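# Tighten a cord knot around a flower-stem bunch

## Task

Draw the cord's loose knot snug around every flower stem so the stems are held together in one tight bundle by the cord alone, without deforming any stem; the bundle must stay tight after the robot lets go, and both grippers must then release and withdraw.

## Robot and tools

Robot: two arms, left_arm and right_arm, each a six-joint arm with a parallel two-finger gripper. All positions use one scene frame. The origin is on the table top between the arms, +z points up, +x points out over the table, and left_arm sits on the +y side. The names left and right do not refer to image sides. Base poses: left_arm at (+0.037, +0.273, 0) m, quat_wxyz (+0.997, 0, 0, -0.072); right_arm at (-0.040, -0.316, 0) m, quat_wxyz (+1.000, 0, 0, +0.016). Joint ranges in rad, base to hand: waist -2.618 to 3.054, shoulder 0 to 3.142, elbow 0 to 3.142, wrist pitch -1.571 to 1.571, wrist yaw -1.571 to 1.571, wrist roll -2.094 to 2.094. Fingers extend along the gripper's +z axis and close along its y axis. end_effector_position is the point between the finger pads, just under 1 cm short of the tips.

The 16-number row (used by both motion tools): left_arm first, then right_arm, each as x, y, z, qw, qx, qy, qz, opening. x, y, z is an absolute target position for that gripper in metres in the scene frame; qw..qz is an absolute target orientation, w first, in the scene frame. Opening runs from -1 (closed) to +1 (fully open, 0.087 m). All 16 numbers are always required, even when one arm stays put. Optionally append 12 values in 0..1: per-joint stiffness scales, left_arm's six then right_arm's six, in Joint positions order; they persist until changed.

execute_actions(actions): a list of up to 15 actions, run in sequence. Each action is a table of up to 15 rows; each row lasts one control step of 1/30 s, and if fewer than 15 rows are given the last one repeats to fill 15 steps. An empty list just reports state and images. A target more than 0.6 m from the gripper's current position along any of that gripper's own axes causes the action to be rejected for both arms; if the first action is rejected or any action is malformed, nothing runs at all.

move(target, speed, blocking): target is one 16-number row as above, an absolute pose per arm. Each gripper travels a straight line to it, all finishing together, over 0.5 to 10 s (cut off at 10 s). speed is the top path speed in m/s, 0.002 to 0.5, default 0.25; rotation is capped at twice that in rad/s. Paths ignore obstacles and the other arm. Grippers lag and may overshoot the speed, especially with an almost straight arm. Opening is applied at the start. blocking=false returns after 0.5 s while motion continues; then use wait(0) or stop before sending anything else. The result adds a move: line giving the ending (done, off_target, moving, held, fault) and limits (paced = pose was clipped; held = a check blocked steps, after which the arm may jump fast), plus each gripper's remaining distance.

wait(seconds): 0 to 10 s; arms hold their last command; returns early if a running move ends. stop(): brakes a running move; it needs stopping distance, and fingers keep moving. zoom_image(camera, region): camera is cam_high, cam_low, cam_left_wrist or cam_right_wrist (each 504x504); region is [x0, y0, x1, y1] in pixels from the top-left, at most 504 by 504. read_manual(section) only returns licence text. finished_scene(scene) closes the current scene by number and is irreversible; make sure the knot holds on its own first.

Controller behaviour: each step, the commanded pose is clamped to within 70 mm and 16 degrees of the measured pose, then reached by damped IK, favouring position over orientation. After an action the arm stops at its last clamped pose, so far targets need further commands. Joint friction may leave the hand up to about 31 mm off, and tiny commands may not move it. Reported hand positions can be off, more so at long reach. To keep an orientation, resend the same quaternion every row rather than copying the drifting reported one. To keep an arm still, resend its last reported full pose and desired opening each call. Hand target lines show where the controller is steering; pose unreachable lines mean the clearance check altered or blocked that arm's command. STEP READINGS list positions at some steps; HELD marks steps where an arm's command was held back.

Gripping: grip_measured is on the same -1..1 scale. To hold something, command an opening below grip_measured, about 0.02 lower for a firm hold, less for a gentle one. Readings may be off by about 1 mm. Pad force is around 20 N; fast closing squeezes harder.

Cautions: pulling a cord tight needs controlled, slow pulls; fast contact or targets far beyond the contact point press hard. Do not bend the stems. Never let the arms collide or push each other. Keep everything on the table; something may occasionally nudge loose objects. Holding loads heats motors: MOTOR HOT warns at 75 °C, 90 °C pauses that arm for 10 s, 100 °C makes the arm go limp and drop. FAULT lines report such stops. The simulation keeps running while you reason, with the robot holding the last command. Finish by opening both grippers and backing away.

Cameras: cam_high overhead, cam_low low side view, plus one wrist camera per arm (+z forward, +x right, +y down in the image). Calibration data are given per camera; results list any camera whose numbers changed.

Each tool is called by a JSON object that holds its "method" and its "body".

## Session

{"method": "execute_actions", "body": {"actions": []}}

Scene clock: 0.00 s.
left_arm: end_effector_position=(-0.0335, -0.1823, +0.3396) grip_measured=+0.981 end_effector_quat_wxyz=(+0.678, +0.671, +0.083, -0.289) | right_arm: end_effector_position=(+0.1533, -0.6078, +0.3805) grip_measured=+1.000 end_effector_quat_wxyz=(+0.150, -0.143, +0.908, -0.364)
Joint positions: left_arm=[-1.626  1.33   0.966  0.451  0.079  1.038  0.087] | right_arm=[-0.825  1.531  2.103 -1.348  0.166 -1.176  0.087]
Joint velocities: left_arm=[-0.007 -0.002 -0.007 -0.007 -0.007  0.051  0.001] | right_arm=[-0.007 -0.017  0.012  0.007  0.081 -0.022  0.   ]
Motor temperatures (°C, as the motors report them): left_arm=[21 24 23 21 23 24] | right_arm=[21 25 25 21 22 22]
Hand target (left_arm): -0.034, -0.182, +0.340; +0.678, +0.671, +0.083, -0.289
Hand target (right_arm): +0.153, -0.608, +0.380; +0.150, -0.143, +0.908, -0.364
Joint stiffness scale: left_arm=[1. 1. 1. 1. 1. 1.] | right_arm=[1. 1. 1. 1. 1. 1.]
camera_calibration (this result's frames):
cam_left_wrist: T_world_to_cam=[[-0.486562, 0.0703211, -0.870811, 0.295654], [0.756537, 0.532415, -0.379718, 0.276128], [0.436931, -0.843557, -0.312254, 0.106874], [0, 0, 0, 1]] pos_world=[-0.111743, -0.0776513, 0.395681]
cam_right_wrist: T_world_to_cam=[[0.166919, -0.700205, 0.694155, -0.71617], [-0.872476, 0.223043, 0.434785, 0.127751], [-0.459265, -0.678207, -0.573682, 0.0182177], [0, 0, 0, 1]] pos_world=[0.239368, -0.517604, 0.45204]

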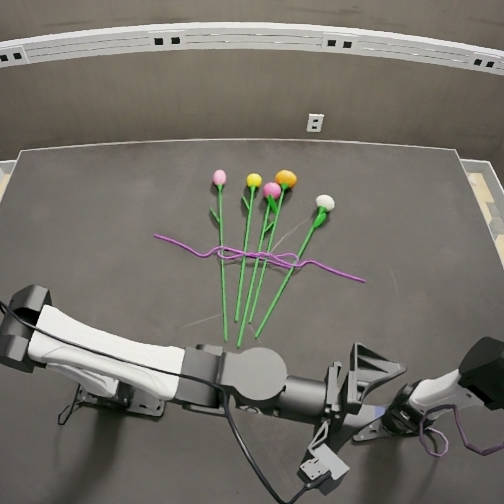

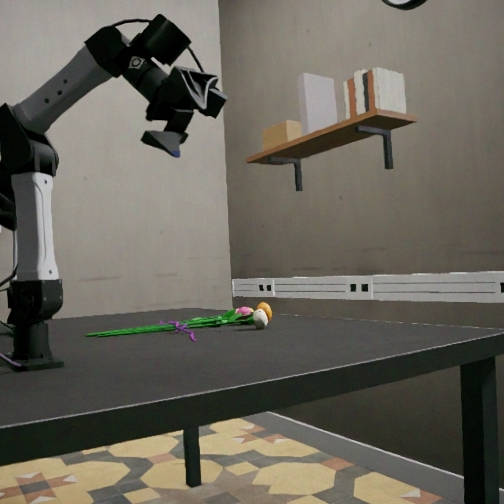

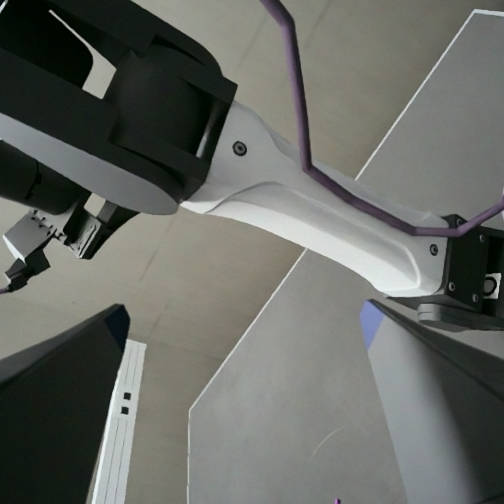

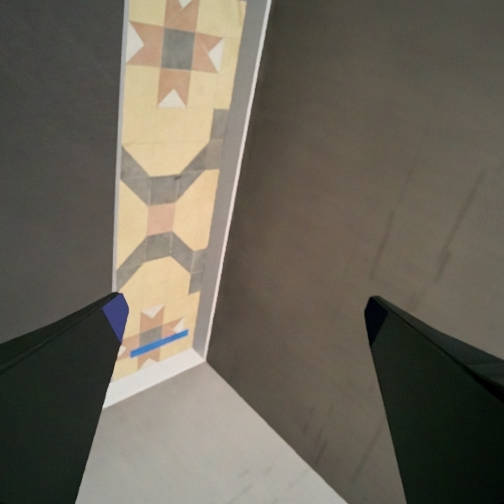

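{"method": "zoom_image", "body": {"camera": "cam_high", "region": [140, 160, 380, 350]}}

{"method": "move", "body": {"target": [0.40,0.15,0.25,0.5,0,0.866,0,0, 0.30,-0.42,0.25,0.5,0,0.866,0,0], "speed": 0.3}}

Region (140, 160, 380, 350) of cam_high's 504x504 image, scaled by 2.100, with more detail than that image has; it fills the top 399 rows of this view, and the rest is white.

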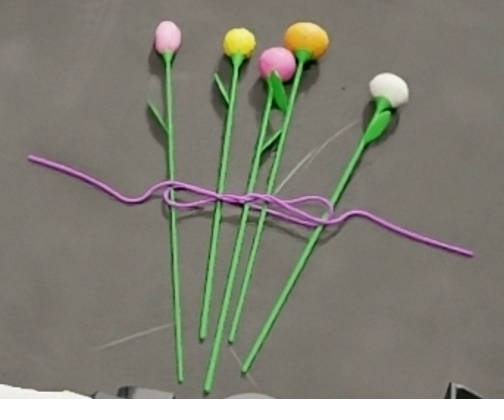

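Scene clock: 4.63 s.
left_arm: end_effector_position=(+0.4047, +0.1414, +0.2472) grip_measured=+0.000 end_effector_quat_wxyz=(+0.519, +0.004, +0.855, +0.005) | right_arm: end_effector_position=(+0.3066, -0.4307, +0.2533) grip_measured=+0.000 end_effector_quat_wxyz=(+0.500, +0.005, +0.866, -0.005)
Joint positions: left_arm=[-0.376  1.317  1.213 -0.437 -0.463 -0.247  0.044] | right_arm=[-0.513  1.241  1.216 -0.549 -0.399 -0.249  0.044]
Joint velocities: left_arm=[ 0.002 -0.002 -0.007 -0.022 -0.051 -0.022 -0.001] | right_arm=[ 0.007 -0.007 -0.007 -0.007  0.037  0.037  0.   ]
Motor temperatures (°C, as the motors report them): left_arm=[21 24 24 22 23 24] | right_arm=[21 26 25 23 22 22]
Hand target (left_arm): +0.408, +0.142, +0.248; +0.516, -0.001, +0.856, +0.003
Hand target (right_arm): +0.305, -0.424, +0.251; +0.503, +0.002, +0.864, +0.003
Off the commanded pose (left_arm): 0.010 m, 3 deg.
Off the commanded pose (right_arm): 0.013 m, 1 deg.
Joint stiffness scale: left_arm=[1. 1. 1. 1. 1. 1.] | right_arm=[1. 1. 1. 1. 1. 1.]
move: off_target (left_arm, right_arm)
camera_calibration (this result's frames):
cam_left_wrist: T_world_to_cam=[[-0.0166939, -0.999569, -0.0241663, 0.157513], [-0.970646, 0.0220012, -0.239504, 0.473738], [0.239932, 0.0194586, -0.970595, 0.280073], [0, 0, 0, 1]] pos_world=[0.395263, 0.141573, 0.389106]
cam_right_wrist: T_world_to_cam=[[0.00512927, -0.999975, 0.00485218, -0.434432], [-0.984891, -0.00589171, -0.173074, 0.367161], [0.173098, -0.00389112, -0.984897, 0.336477], [0, 0, 0, 1]] pos_world=[0.305598, -0.430949, 0.397049]

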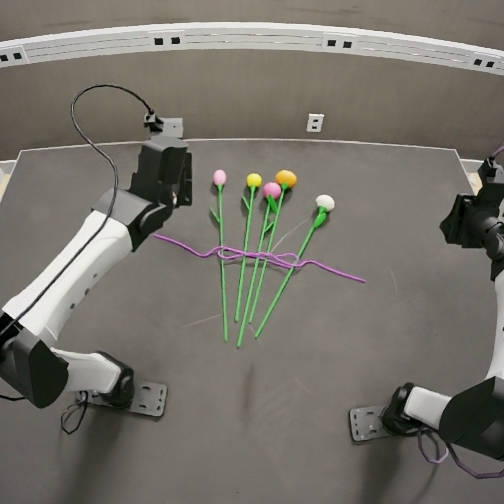

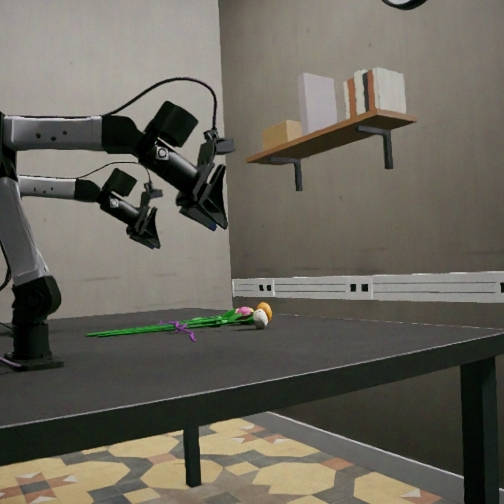

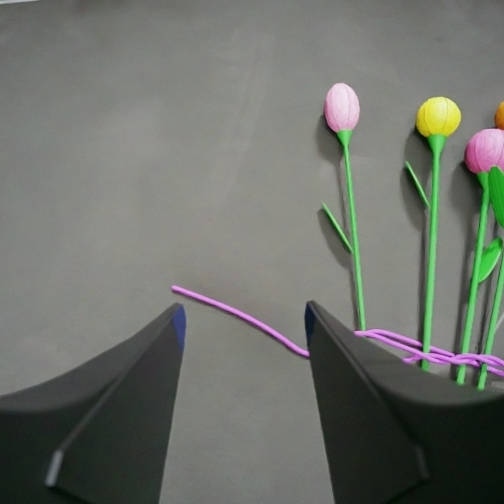

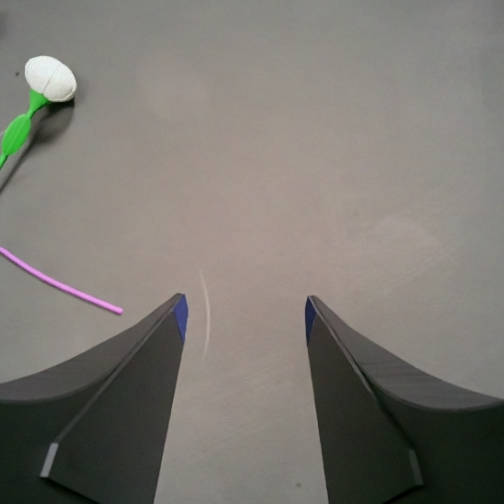

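{"method": "move", "body": {"target": [0.42,0.16,0.04,0,-0.574,0.819,0,0.2, 0.34,-0.232,0.045,0,0.737,0.676,0,0.2], "speed": 0.3}}

Scene clock: 8.50 s.
left_arm: end_effector_position=(+0.4216, +0.1597, +0.0337) grip_measured=+0.200 end_effector_quat_wxyz=(+0.011, -0.568, +0.823, +0.009) | right_arm: end_effector_position=(+0.3494, -0.2363, +0.0448) grip_measured=+0.200 end_effector_quat_wxyz=(+0.009, +0.735, +0.678, +0.014)
Joint positions: left_arm=[-0.051  2.128  1.674 -1.115 -0.027 -1.404  0.052] | right_arm=[ 0.066  2.019  1.549 -1.069 -0.003  1.749  0.052]
Joint velocities: left_arm=[-0.017 -0.022 -0.012 -0.022 -0.051 -0.022  0.001] | right_arm=[-0.007 -0.012  0.007  0.007 -0.051 -0.007 -0.001]
Motor temperatures (°C, as the motors report them): left_arm=[21 25 25 22 23 24] | right_arm=[21 26 26 23 22 22]
Hand target (left_arm): +0.424, +0.160, +0.035; +0.006, -0.574, +0.819, +0.006
Hand target (right_arm): +0.348, -0.231, +0.041; -0.004, +0.735, +0.678, +0.007
Off the commanded pose (left_arm): 0.007 m, 2 deg.
Off the commanded pose (right_arm): 0.010 m, 2 deg.
Joint stiffness scale: left_arm=[1. 1. 1. 1. 1. 1.] | right_arm=[1. 1. 1. 1. 1. 1.]
move: done
camera_calibration (this result's frames):
cam_left_wrist: T_world_to_cam=[[0.928797, -0.370538, 0.00610745, -0.329194], [-0.256384, -0.630581, 0.732554, 0.208931], [-0.267588, -0.68196, -0.680682, 0.384639], [0, 0, 0, 1]] pos_world=[0.462246, 0.272077, 0.110774]
cam_right_wrist: T_world_to_cam=[[-0.996463, 0.069595, -0.0470972, 0.365845], [0.00809694, 0.637367, 0.770518, 0.137129], [0.0836424, 0.767411, -0.635676, 0.322399], [0, 0, 0, 1]] pos_world=[0.336475, -0.360275, 0.116511]

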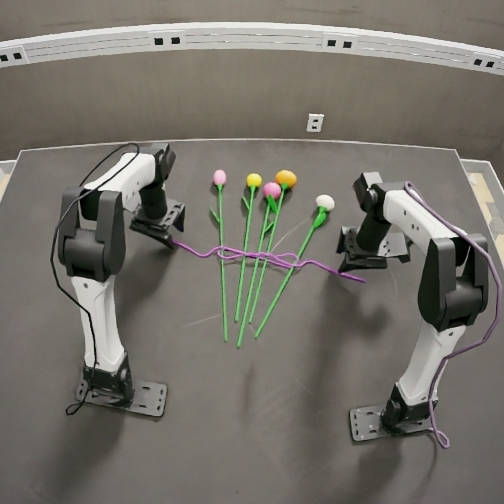

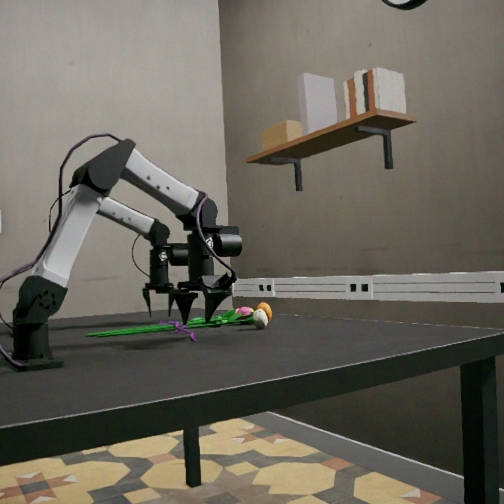

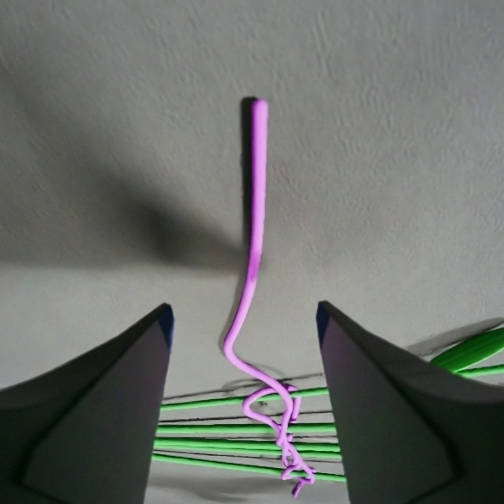

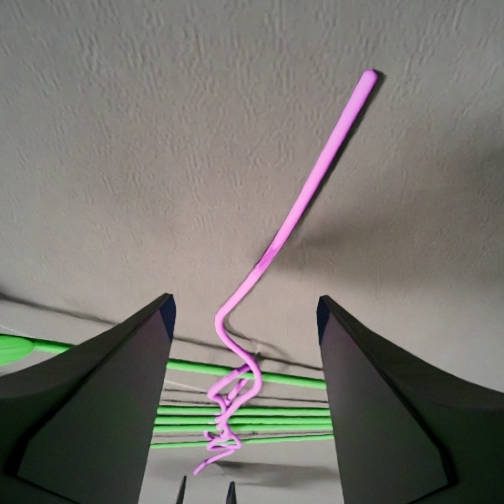

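Right needs x ≈ 0.335.

{"method": "move", "body": {"target": [0.42,0.16,-0.004,0,-0.574,0.819,0,0.2, 0.322,-0.238,-0.002,0,0.737,0.676,0,0.2], "speed": 0.035}}

Scene clock: 10.37 s.
left_arm: end_effector_position=(+0.4230, +0.1576, +0.0130) grip_measured=+0.200 end_effector_quat_wxyz=(+0.006, -0.571, +0.821, -0.006) | right_arm: end_effector_position=(+0.3322, -0.2378, +0.0146) grip_measured=+0.200 end_effector_quat_wxyz=(+0.008, +0.735, +0.678, +0.014)
Joint positions: left_arm=[-0.043  2.14   1.605 -1.018 -0.001 -1.404  0.052] | right_arm=[ 0.066  1.99   1.38  -0.929 -0.004  1.75   0.052]
Joint velocities: left_arm=[-0.002  0.002  0.002 -0.037 -0.066  0.007  0.   ] | right_arm=[-0.002 -0.012  0.007  0.007 -0.022 -0.051 -0.   ]
Motor temperatures (°C, as the motors report them): left_arm=[21 25 25 22 23 24] | right_arm=[21 27 26 23 22 22]
Hand target (left_arm): +0.420, +0.160, -0.004; -0.000, -0.574, +0.819, +0.000
Hand target (right_arm): +0.322, -0.238, -0.002; -0.000, +0.737, +0.676, -0.000
Off the commanded pose (left_arm): 0.017 m, 1 deg.
Off the commanded pose (right_arm): 0.020 m, 2 deg.
Joint stiffness scale: left_arm=[1. 1. 1. 1. 1. 1.] | right_arm=[1. 1. 1. 1. 1. 1.]
move: off_target (left_arm, right_arm)
camera_calibration (this result's frames):
cam_left_wrist: T_world_to_cam=[[0.931341, -0.363219, 0.0259898, -0.333601], [-0.25913, -0.610914, 0.748088, 0.221007], [-0.255842, -0.70346, -0.66309, 0.367649], [0, 0, 0, 1]] pos_world=[0.462026, 0.272472, 0.0871219]
cam_right_wrist: T_world_to_cam=[[-0.996373, 0.0707553, -0.0472725, 0.347638], [0.00860066, 0.636424, 0.771292, 0.161094], [0.0846583, 0.768088, -0.634724, 0.30558], [0, 0, 0, 1]] pos_world=[0.319121, -0.361834, 0.086142]

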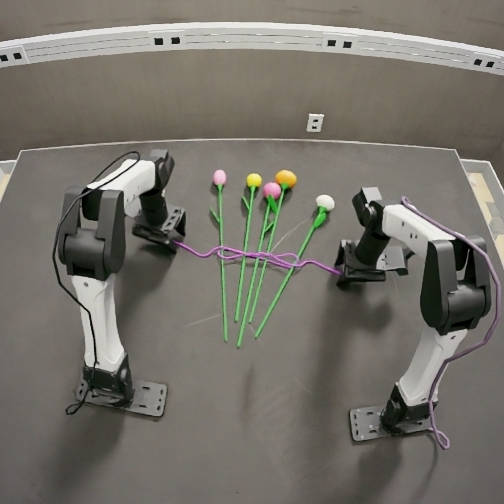

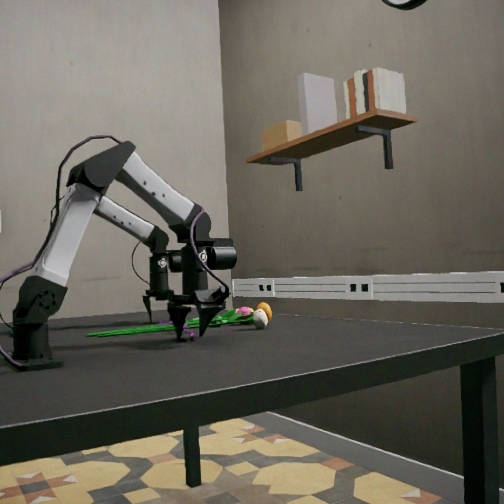

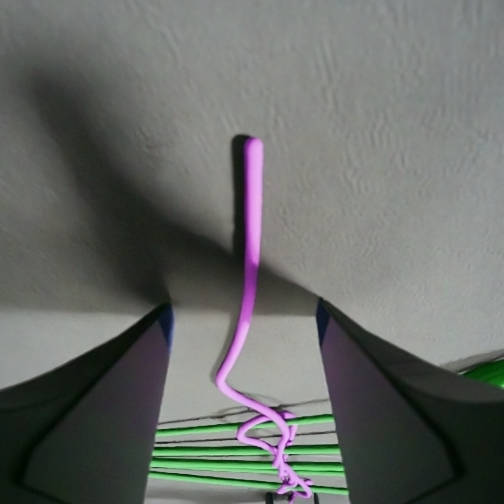

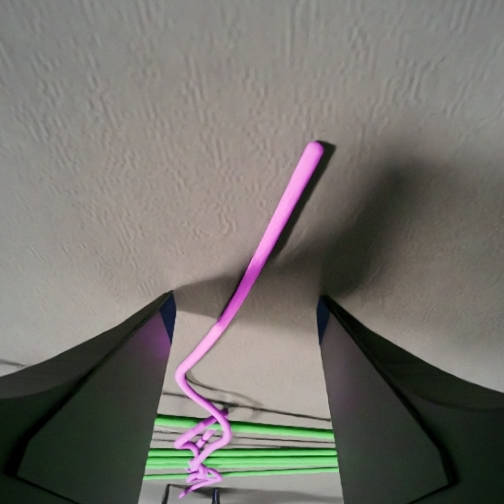

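{"method": "execute_actions", "body": {"actions": [[[0.42,0.16,0,0,-0.574,0.819,0,-0.7,0.326,-0.238,0.002,0,0.737,0.676,0,-0.7]],[[0.42,0.16,0,0,-0.574,0.819,0,-1,0.326,-0.238,0.002,0,0.737,0.676,0,-1]]]}}

{"method": "move", "body": {"target": [0.435,0.29,0.04,0,-0.574,0.819,0,-1, 0.295,-0.37,0.045,0,0.737,0.676,0,-1], "speed": 0.035}}

{"method": "zoom_image", "body": {"camera": "cam_high", "region": [140, 160, 380, 360]}}

Scene clock: 13.40 s.
left_arm: end_effector_position=(+0.4271, +0.1558, +0.0132) grip_measured=-0.964 end_effector_quat_wxyz=(+0.010, -0.571, +0.820, -0.014) | right_arm: end_effector_position=(+0.3341, -0.2369, +0.0149) grip_measured=-0.929 end_effector_quat_wxyz=(+0.009, +0.736, +0.677, +0.018)
Joint positions: left_arm=[-0.043  2.14   1.605 -1.001  0.005 -1.405  0.002] | right_arm=[ 0.066  1.99   1.38  -0.921 -0.008  1.751  0.003]
Joint velocities: left_arm=[ 0.007  0.012  0.007  0.007  0.051 -0.022 -0.002] | right_arm=[ 0.002  0.002 -0.002  0.037  0.066 -0.007  0.001]
Motor temperatures (°C, as the motors report them): left_arm=[21 26 25 22 23 24] | right_arm=[21 27 26 23 22 22]
Hand target (left_arm): +0.420, +0.160, +0.000; +0.000, -0.574, +0.819, +0.000
Hand target (right_arm): +0.326, -0.238, +0.002; +0.000, +0.737, +0.676, +0.000
Off the commanded pose (left_arm): 0.016 m, 2 deg.
Off the commanded pose (right_arm): 0.015 m, 2 deg.
Joint stiffness scale: left_arm=[1. 1. 1. 1. 1. 1.] | right_arm=[1. 1. 1. 1. 1. 1.]
Step readings (end_effector_position; steps 1 to 15: 1st action; 16 to 30: 2nd action):
0: left_arm (+0.4230, +0.1576, +0.0130) | right_arm (+0.3323, -0.2378, +0.0146)
1: left_arm (+0.4243, +0.1570, +0.0130) | right_arm (+0.3336, -0.2377, +0.0147)
2: left_arm (+0.4267, +0.1561, +0.0131) | right_arm (+0.3342, -0.2374, +0.0148)
4: left_arm (+0.4271, +0.1559, +0.0132) | right_arm (+0.3341, -0.2370, +0.0149)
8: left_arm (+0.4271, +0.1559, +0.0132) | right_arm (+0.3341, -0.2370, +0.0149)
15: left_arm (+0.4271, +0.1559, +0.0132) | right_arm (+0.3341, -0.2370, +0.0149)
16: left_arm (+0.4271, +0.1559, +0.0132) | right_arm (+0.3341, -0.2370, +0.0149)
17: left_arm (+0.4271, +0.1559, +0.0132) | right_arm (+0.3341, -0.2370, +0.0149)
19: left_arm (+0.4271, +0.1558, +0.0132) | right_arm (+0.3341, -0.2369, +0.0149)
23: left_arm (+0.4271, +0.1558, +0.0132) | right_arm (+0.3341, -0.2369, +0.0149)
30: end_effector_position above
camera_calibration (this result's frames):
cam_left_wrist: T_world_to_cam=[[0.930996, -0.362335, 0.0442762, -0.338351], [-0.270856, -0.604394, 0.749229, 0.224774], [-0.244712, -0.709522, -0.660829, 0.363744], [0, 0, 0, 1]] pos_world=[0.464897, 0.27134, 0.0869464]
cam_right_wrist: T_world_to_cam=[[-0.995911, 0.0723752, -0.0540605, 0.349787], [0.00392945, 0.632574, 0.77449, 0.160865], [0.0902511, 0.771111, -0.630272, 0.303696], [0, 0, 0, 1]] pos_world=[0.320316, -0.361259, 0.0857322]

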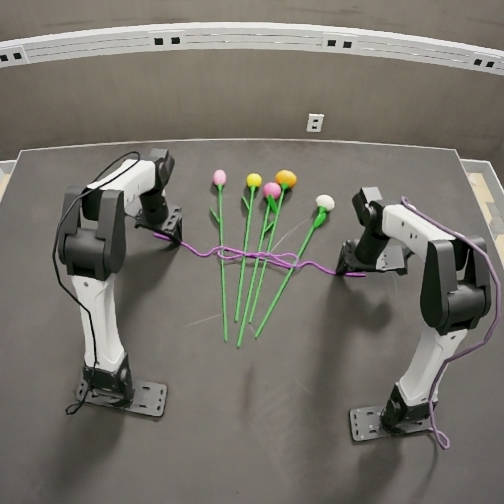

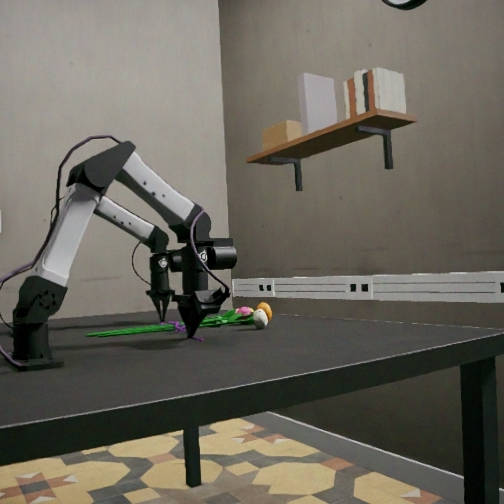

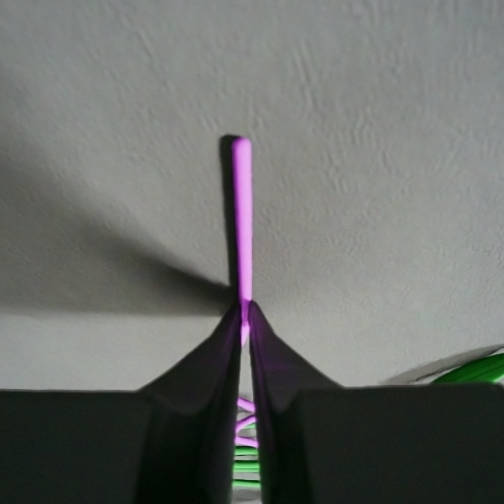

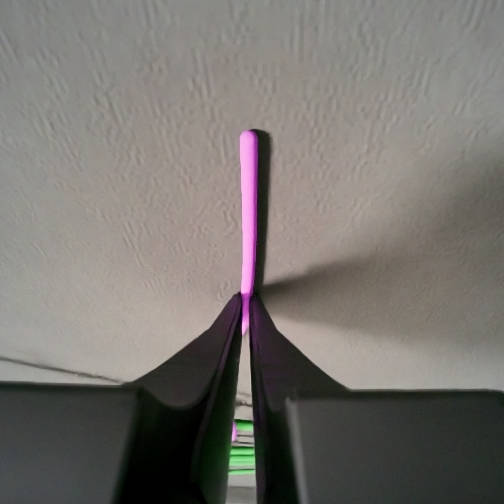

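Scene clock: 17.77 s.
left_arm: end_effector_position=(+0.4359, +0.2871, +0.0405) grip_measured=-0.964 end_effector_quat_wxyz=(+0.004, -0.575, +0.818, -0.002) | right_arm: end_effector_position=(+0.2988, -0.3688, +0.0399) grip_measured=-0.929 end_effector_quat_wxyz=(+0.004, +0.738, +0.675, +0.002)
Joint positions: left_arm=[ 0.273  2.158  1.746 -1.15  -0.001 -1.096  0.002] | right_arm=[-0.306  1.898  1.36  -1.025  0.     1.385  0.003]
Joint velocities: left_arm=[-0.002  0.002 -0.002 -0.125  0.022  0.007  0.001] | right_arm=[ 0.007  0.007 -0.002  0.007 -0.007  0.007  0.001]
Motor temperatures (°C, as the motors report them): left_arm=[21 28 26 22 23 24] | right_arm=[21 29 26 22 22 22]
Hand target (left_arm): +0.437, +0.292, +0.040; +0.002, -0.574, +0.819, +0.004
Hand target (right_arm): +0.292, -0.372, +0.044; +0.003, +0.737, +0.676, -0.005
Off the commanded pose (left_arm): 0.003 m, 0 deg.
Off the commanded pose (right_arm): 0.006 m, 0 deg.
Joint stiffness scale: left_arm=[1. 1. 1. 1. 1. 1.] | right_arm=[1. 1. 1. 1. 1. 1.]
move: done
camera_calibration (this result's frames):
cam_left_wrist: T_world_to_cam=[[0.93442, -0.355814, 0.0159669, -0.302333], [-0.247387, -0.616118, 0.747796, 0.279214], [-0.256239, -0.702706, -0.663737, 0.480237], [0, 0, 0, 1]] pos_world=[0.474635, 0.40192, 0.114783]
cam_right_wrist: T_world_to_cam=[[-0.996707, 0.0773988, -0.0241627, 0.326389], [0.0314027, 0.643222, 0.765036, 0.221153], [0.0747548, 0.761758, -0.643534, 0.42605], [0, 0, 0, 1]] pos_world=[0.28652, -0.49206, 0.112874]

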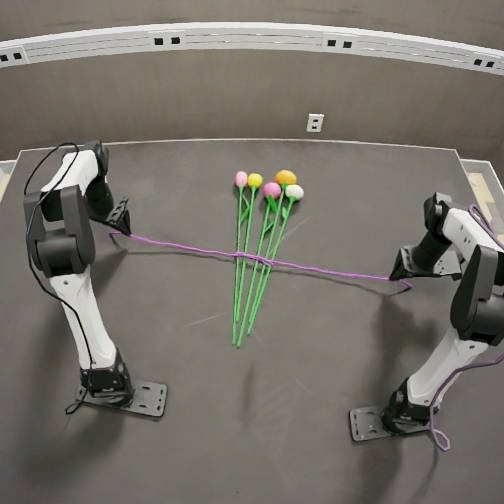

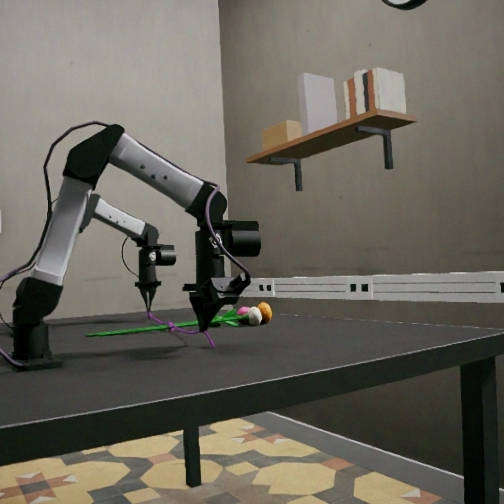

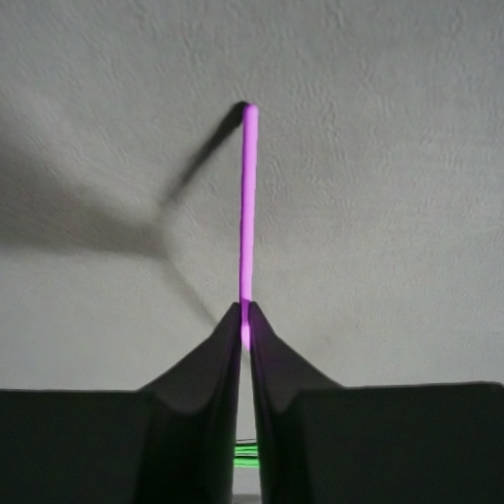

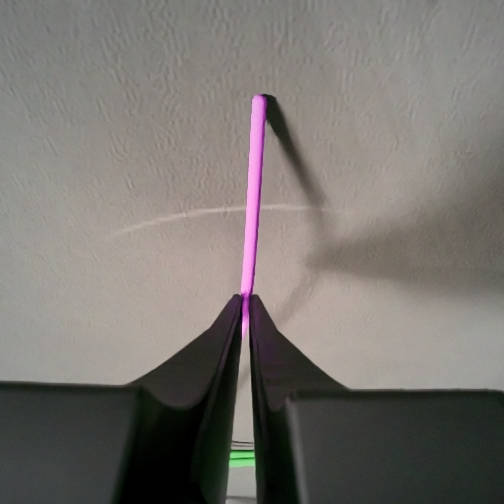

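Region (140, 160, 380, 360) of cam_high's 504x504 image, scaled by 2.100, with more detail than that image has.

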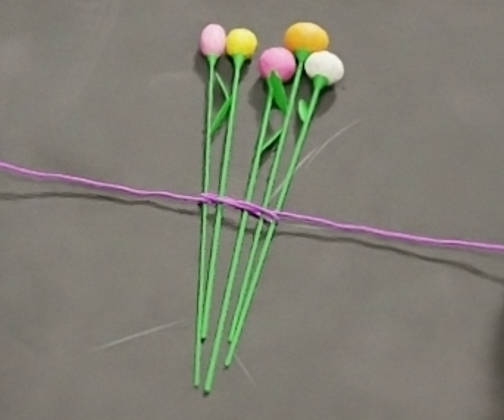

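{"method": "move", "body": {"target": [0.39,0.335,0.055,0,-0.574,0.819,0,-1, 0.24,-0.395,0.06,0,0.737,0.676,0,-1], "speed": 0.02}}

{"method": "zoom_image", "body": {"camera": "cam_high", "region": [140, 160, 380, 380]}}

Scene clock: 21.47 s.
left_arm: end_effector_position=(+0.3938, +0.3326, +0.0524) grip_measured=-0.964 end_effector_quat_wxyz=(-0.004, -0.573, +0.819, +0.002) | right_arm: end_effector_position=(+0.2517, -0.3956, +0.0603) grip_measured=-0.929 end_effector_quat_wxyz=(+0.012, +0.736, +0.676, +0.005)
Joint positions: left_arm=[ 0.405  2.038  1.609 -1.151 -0.001 -0.962  0.002] | right_arm=[-0.429  1.731  1.234 -1.048  0.     1.258  0.003]
Joint velocities: left_arm=[-0.002 -0.007 -0.032 -0.037  0.066  0.051 -0.   ] | right_arm=[ 0.002 -0.012  0.002  0.007  0.022 -0.007 -0.   ]
Motor temperatures (°C, as the motors report them): left_arm=[21 30 26 22 23 24] | right_arm=[21 30 26 22 22 22]
Hand target (left_arm): +0.390, +0.337, +0.055; +0.000, -0.574, +0.819, +0.002
Hand target (right_arm): +0.239, -0.395, +0.059; +0.000, +0.737, +0.676, -0.002
Off the commanded pose (left_arm): 0.005 m, 1 deg.
Off the commanded pose (right_arm): 0.012 m, 2 deg.
Joint stiffness scale: left_arm=[1. 1. 1. 1. 1. 1.] | right_arm=[1. 1. 1. 1. 1. 1.]
move: off_target (right_arm)
camera_calibration (this result's frames):
cam_left_wrist: T_world_to_cam=[[0.933476, -0.35864, 0.000777237, -0.2449], [-0.236033, -0.612718, 0.754231, 0.282005], [-0.270021, -0.70424, -0.656608, 0.514878], [0, 0, 0, 1]] pos_world=[0.434199, 0.447556, 0.125567]
cam_right_wrist: T_world_to_cam=[[-0.996468, 0.0733517, -0.0408695, 0.281337], [0.0166203, 0.649388, 0.760276, 0.230746], [0.0823077, 0.756912, -0.648313, 0.459557], [0, 0, 0, 1]] pos_world=[0.238684, -0.518324, 0.134005]

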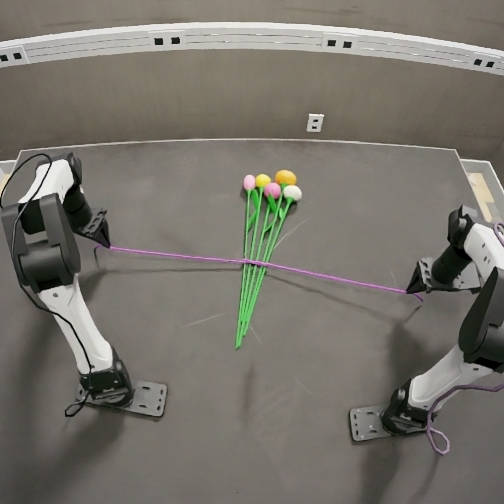

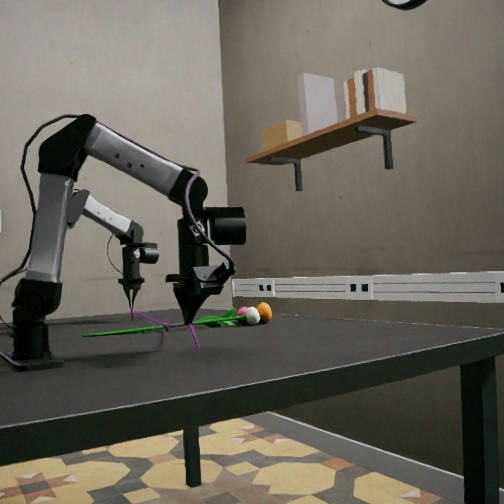

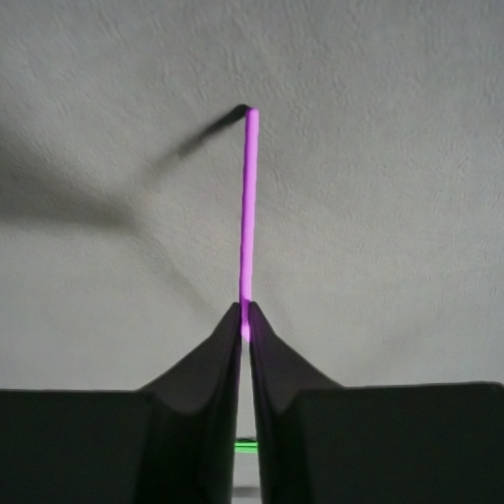

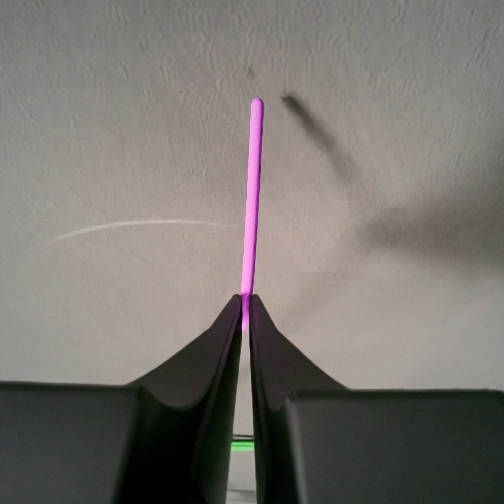

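Region (140, 160, 380, 380) of cam_high's 504x504 image, scaled by 2.100, with more detail than that image has; it fills the top 462 rows of this view, and the rest is white.

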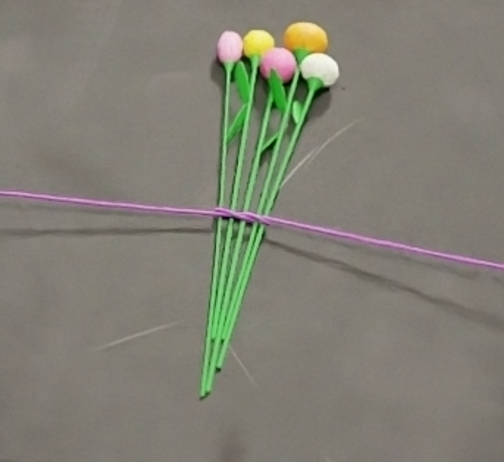

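{"method": "move", "body": {"target": [0.395,0.365,0.06,0,-0.574,0.819,0,-1, 0.238,-0.428,0.062,0,0.737,0.676,0,-1], "speed": 0.01}}

{"method": "zoom_image", "body": {"camera": "cam_high", "region": [140, 160, 380, 380]}}

Scene clock: 26.67 s.
left_arm: end_effector_position=(+0.3909, +0.3534, +0.0611) grip_measured=-0.964 end_effector_quat_wxyz=(-0.010, -0.571, +0.821, -0.007) | right_arm: end_effector_position=(+0.2381, -0.4199, +0.0648) grip_measured=-0.929 end_effector_quat_wxyz=(+0.005, +0.735, +0.678, +0.009)
Joint positions: left_arm=[ 0.467  2.051  1.659 -1.194  0.018 -0.895  0.002] | right_arm=[-0.526  1.731  1.25  -1.075 -0.013  1.157  0.003]
Joint velocities: left_arm=[-0.012 -0.002 -0.002  0.066 -0.007  0.007 -0.   ] | right_arm=[-0.007  0.002 -0.022 -0.007  0.037  0.022  0.002]
Motor temperatures (°C, as the motors report them): left_arm=[21 31 26 22 23 24] | right_arm=[21 30 27 22 22 22]
Hand target (left_arm): +0.395, +0.365, +0.060; +0.000, -0.574, +0.819, +0.001
Hand target (right_arm): +0.237, -0.428, +0.062; +0.000, +0.737, +0.676, -0.001
Off the commanded pose (left_arm): 0.012 m, 1 deg.
Off the commanded pose (right_arm): 0.009 m, 1 deg.
Joint stiffness scale: left_arm=[1. 1. 1. 1. 1. 1.] | right_arm=[1. 1. 1. 1. 1. 1.]
move: off_target (left_arm)
camera_calibration (this result's frames):
cam_left_wrist: T_world_to_cam=[[0.931902, -0.362586, 0.00950421, -0.233275], [-0.239809, -0.596264, 0.766134, 0.282425], [-0.272123, -0.716241, -0.642611, 0.5387], [0, 0, 0, 1]] pos_world=[0.43171, 0.469656, 0.132016]
cam_right_wrist: T_world_to_cam=[[-0.996946, 0.0694662, -0.0356727, 0.267973], [0.0169491, 0.63841, 0.76951, 0.238026], [0.0762287, 0.766556, -0.637637, 0.486852], [0, 0, 0, 1]] pos_world=[0.226008, -0.543772, 0.136831]

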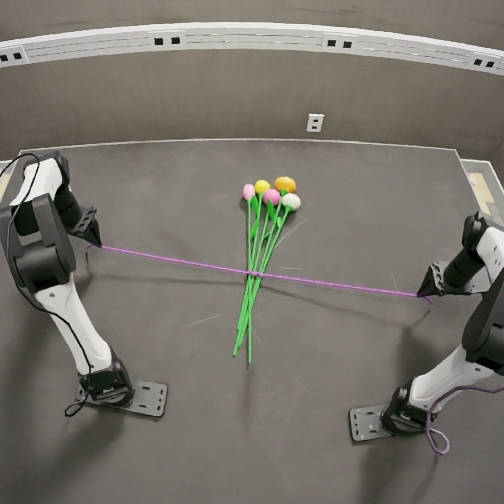

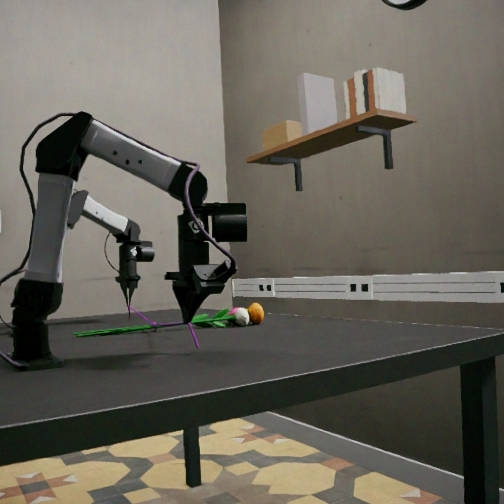

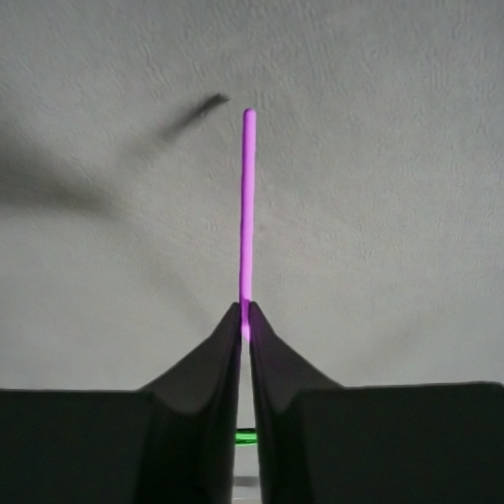

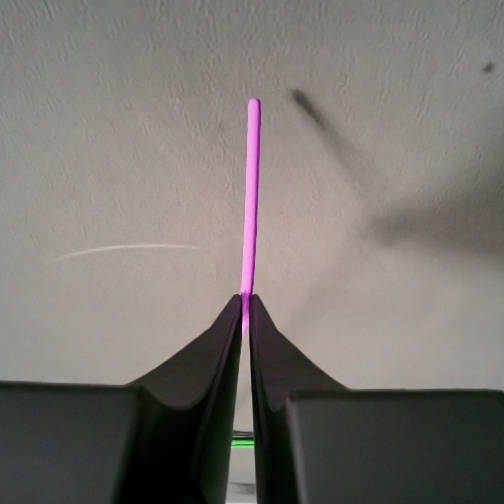

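Region (140, 160, 380, 380) of cam_high's 504x504 image, scaled by 2.100, with more detail than that image has; it fills the top 462 rows of this view, and the rest is white.

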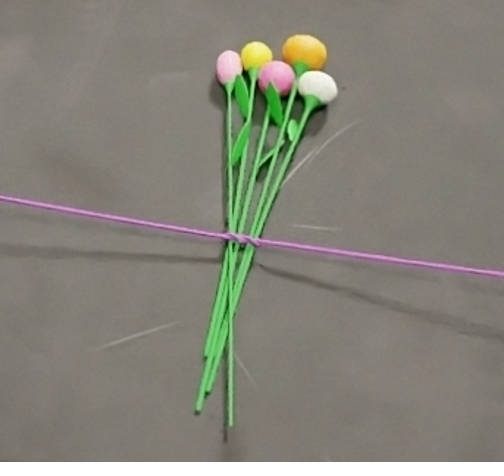

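{"method": "move", "body": {"target": [0.402,0.40,0.055,0,-0.574,0.819,0,-1, 0.23,-0.465,0.055,0,0.737,0.676,0,-1], "speed": 0.012}}

{"method": "zoom_image", "body": {"camera": "cam_high", "region": [170, 170, 340, 370]}}

Scene clock: 30.97 s.
left_arm: end_effector_position=(+0.3881, +0.3639, +0.0596) grip_measured=-0.964 end_effector_quat_wxyz=(-0.053, -0.567, +0.821, -0.030) | right_arm: end_effector_position=(+0.2271, -0.4345, +0.0609) grip_measured=-0.929 end_effector_quat_wxyz=(-0.031, +0.731, +0.681, +0.032)
Joint positions: left_arm=[ 0.522  2.133  1.756 -1.284  0.081 -0.828  0.002] | right_arm=[-0.619  1.785  1.282 -1.113 -0.077  1.051  0.003]
Joint velocities: left_arm=[ 0.012  0.022  0.002 -0.037  0.022 -0.022  0.   ] | right_arm=[-0.007  0.002  0.012 -0.007  0.007 -0.051  0.001]
Motor temperatures (°C, as the motors report them): left_arm=[21 32 27 21 23 24] | right_arm=[21 30 28 22 22 22]
Hand target (left_arm): +0.401, +0.399, +0.057; -0.001, -0.576, +0.818, +0.002
Hand target (right_arm): +0.228, -0.464, +0.056; -0.001, +0.738, +0.675, -0.002
Off the commanded pose (left_arm): 0.039 m, 7 deg.
Off the commanded pose (right_arm): 0.031 m, 5 deg.
Joint stiffness scale: left_arm=[1. 1. 1. 1. 1. 1.] | right_arm=[1. 1. 1. 1. 1. 1.]
move: off_target (left_arm, right_arm)
camera_calibration (this result's frames):
cam_left_wrist: T_world_to_cam=[[0.929154, -0.369693, -0.000598017, -0.222608], [-0.208428, -0.52518, 0.825072, 0.247612], [-0.305337, -0.766494, -0.565028, 0.571085], [0, 0, 0, 1]] pos_world=[0.43282, 0.485477, 0.118248]
cam_right_wrist: T_world_to_cam=[[-0.998044, 0.0604138, -0.0160896, 0.252994], [0.0213883, 0.571759, 0.820143, 0.217476], [0.0587473, 0.818194, -0.571933, 0.518797], [0, 0, 0, 1]] pos_world=[0.21737, -0.564105, 0.122426]

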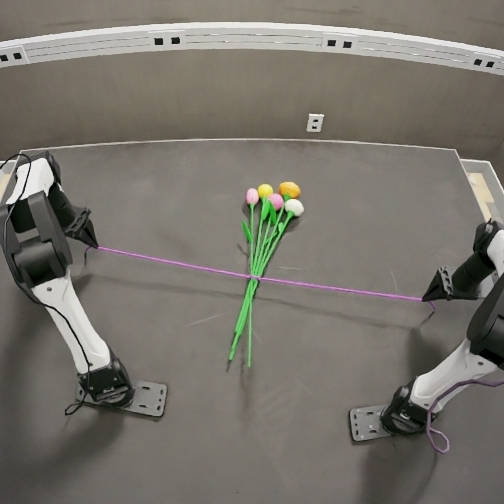

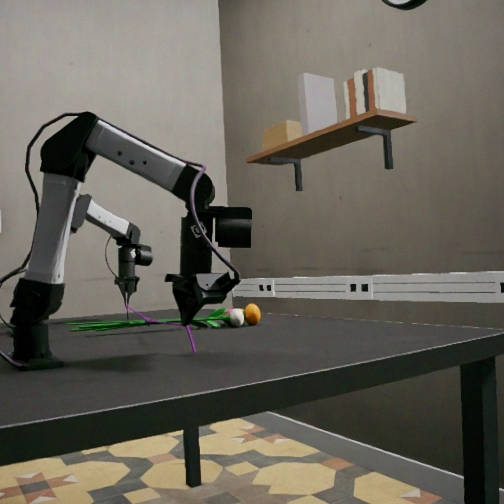

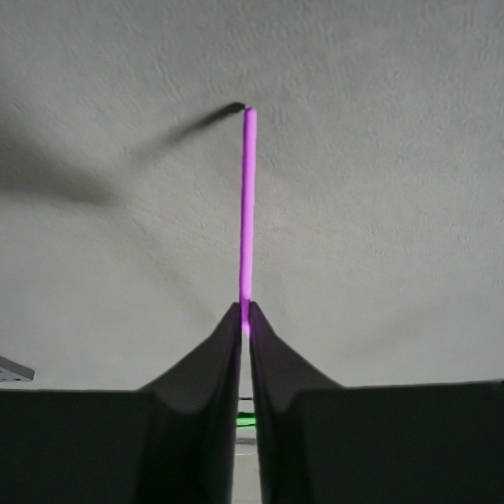

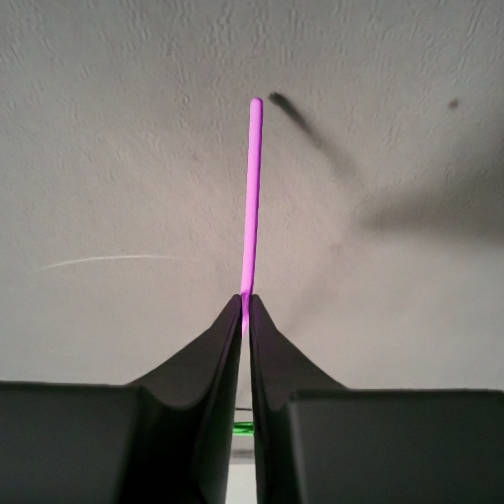

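Region (170, 170, 340, 370) of cam_high's 504x504 image, scaled by 2.520, with more detail than that image has; it fills the left 428 columns of this view, and the rest is white.

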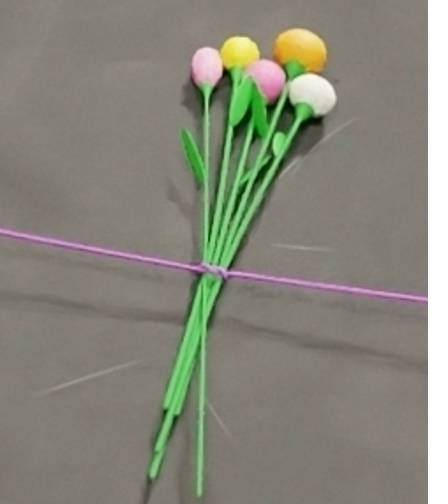

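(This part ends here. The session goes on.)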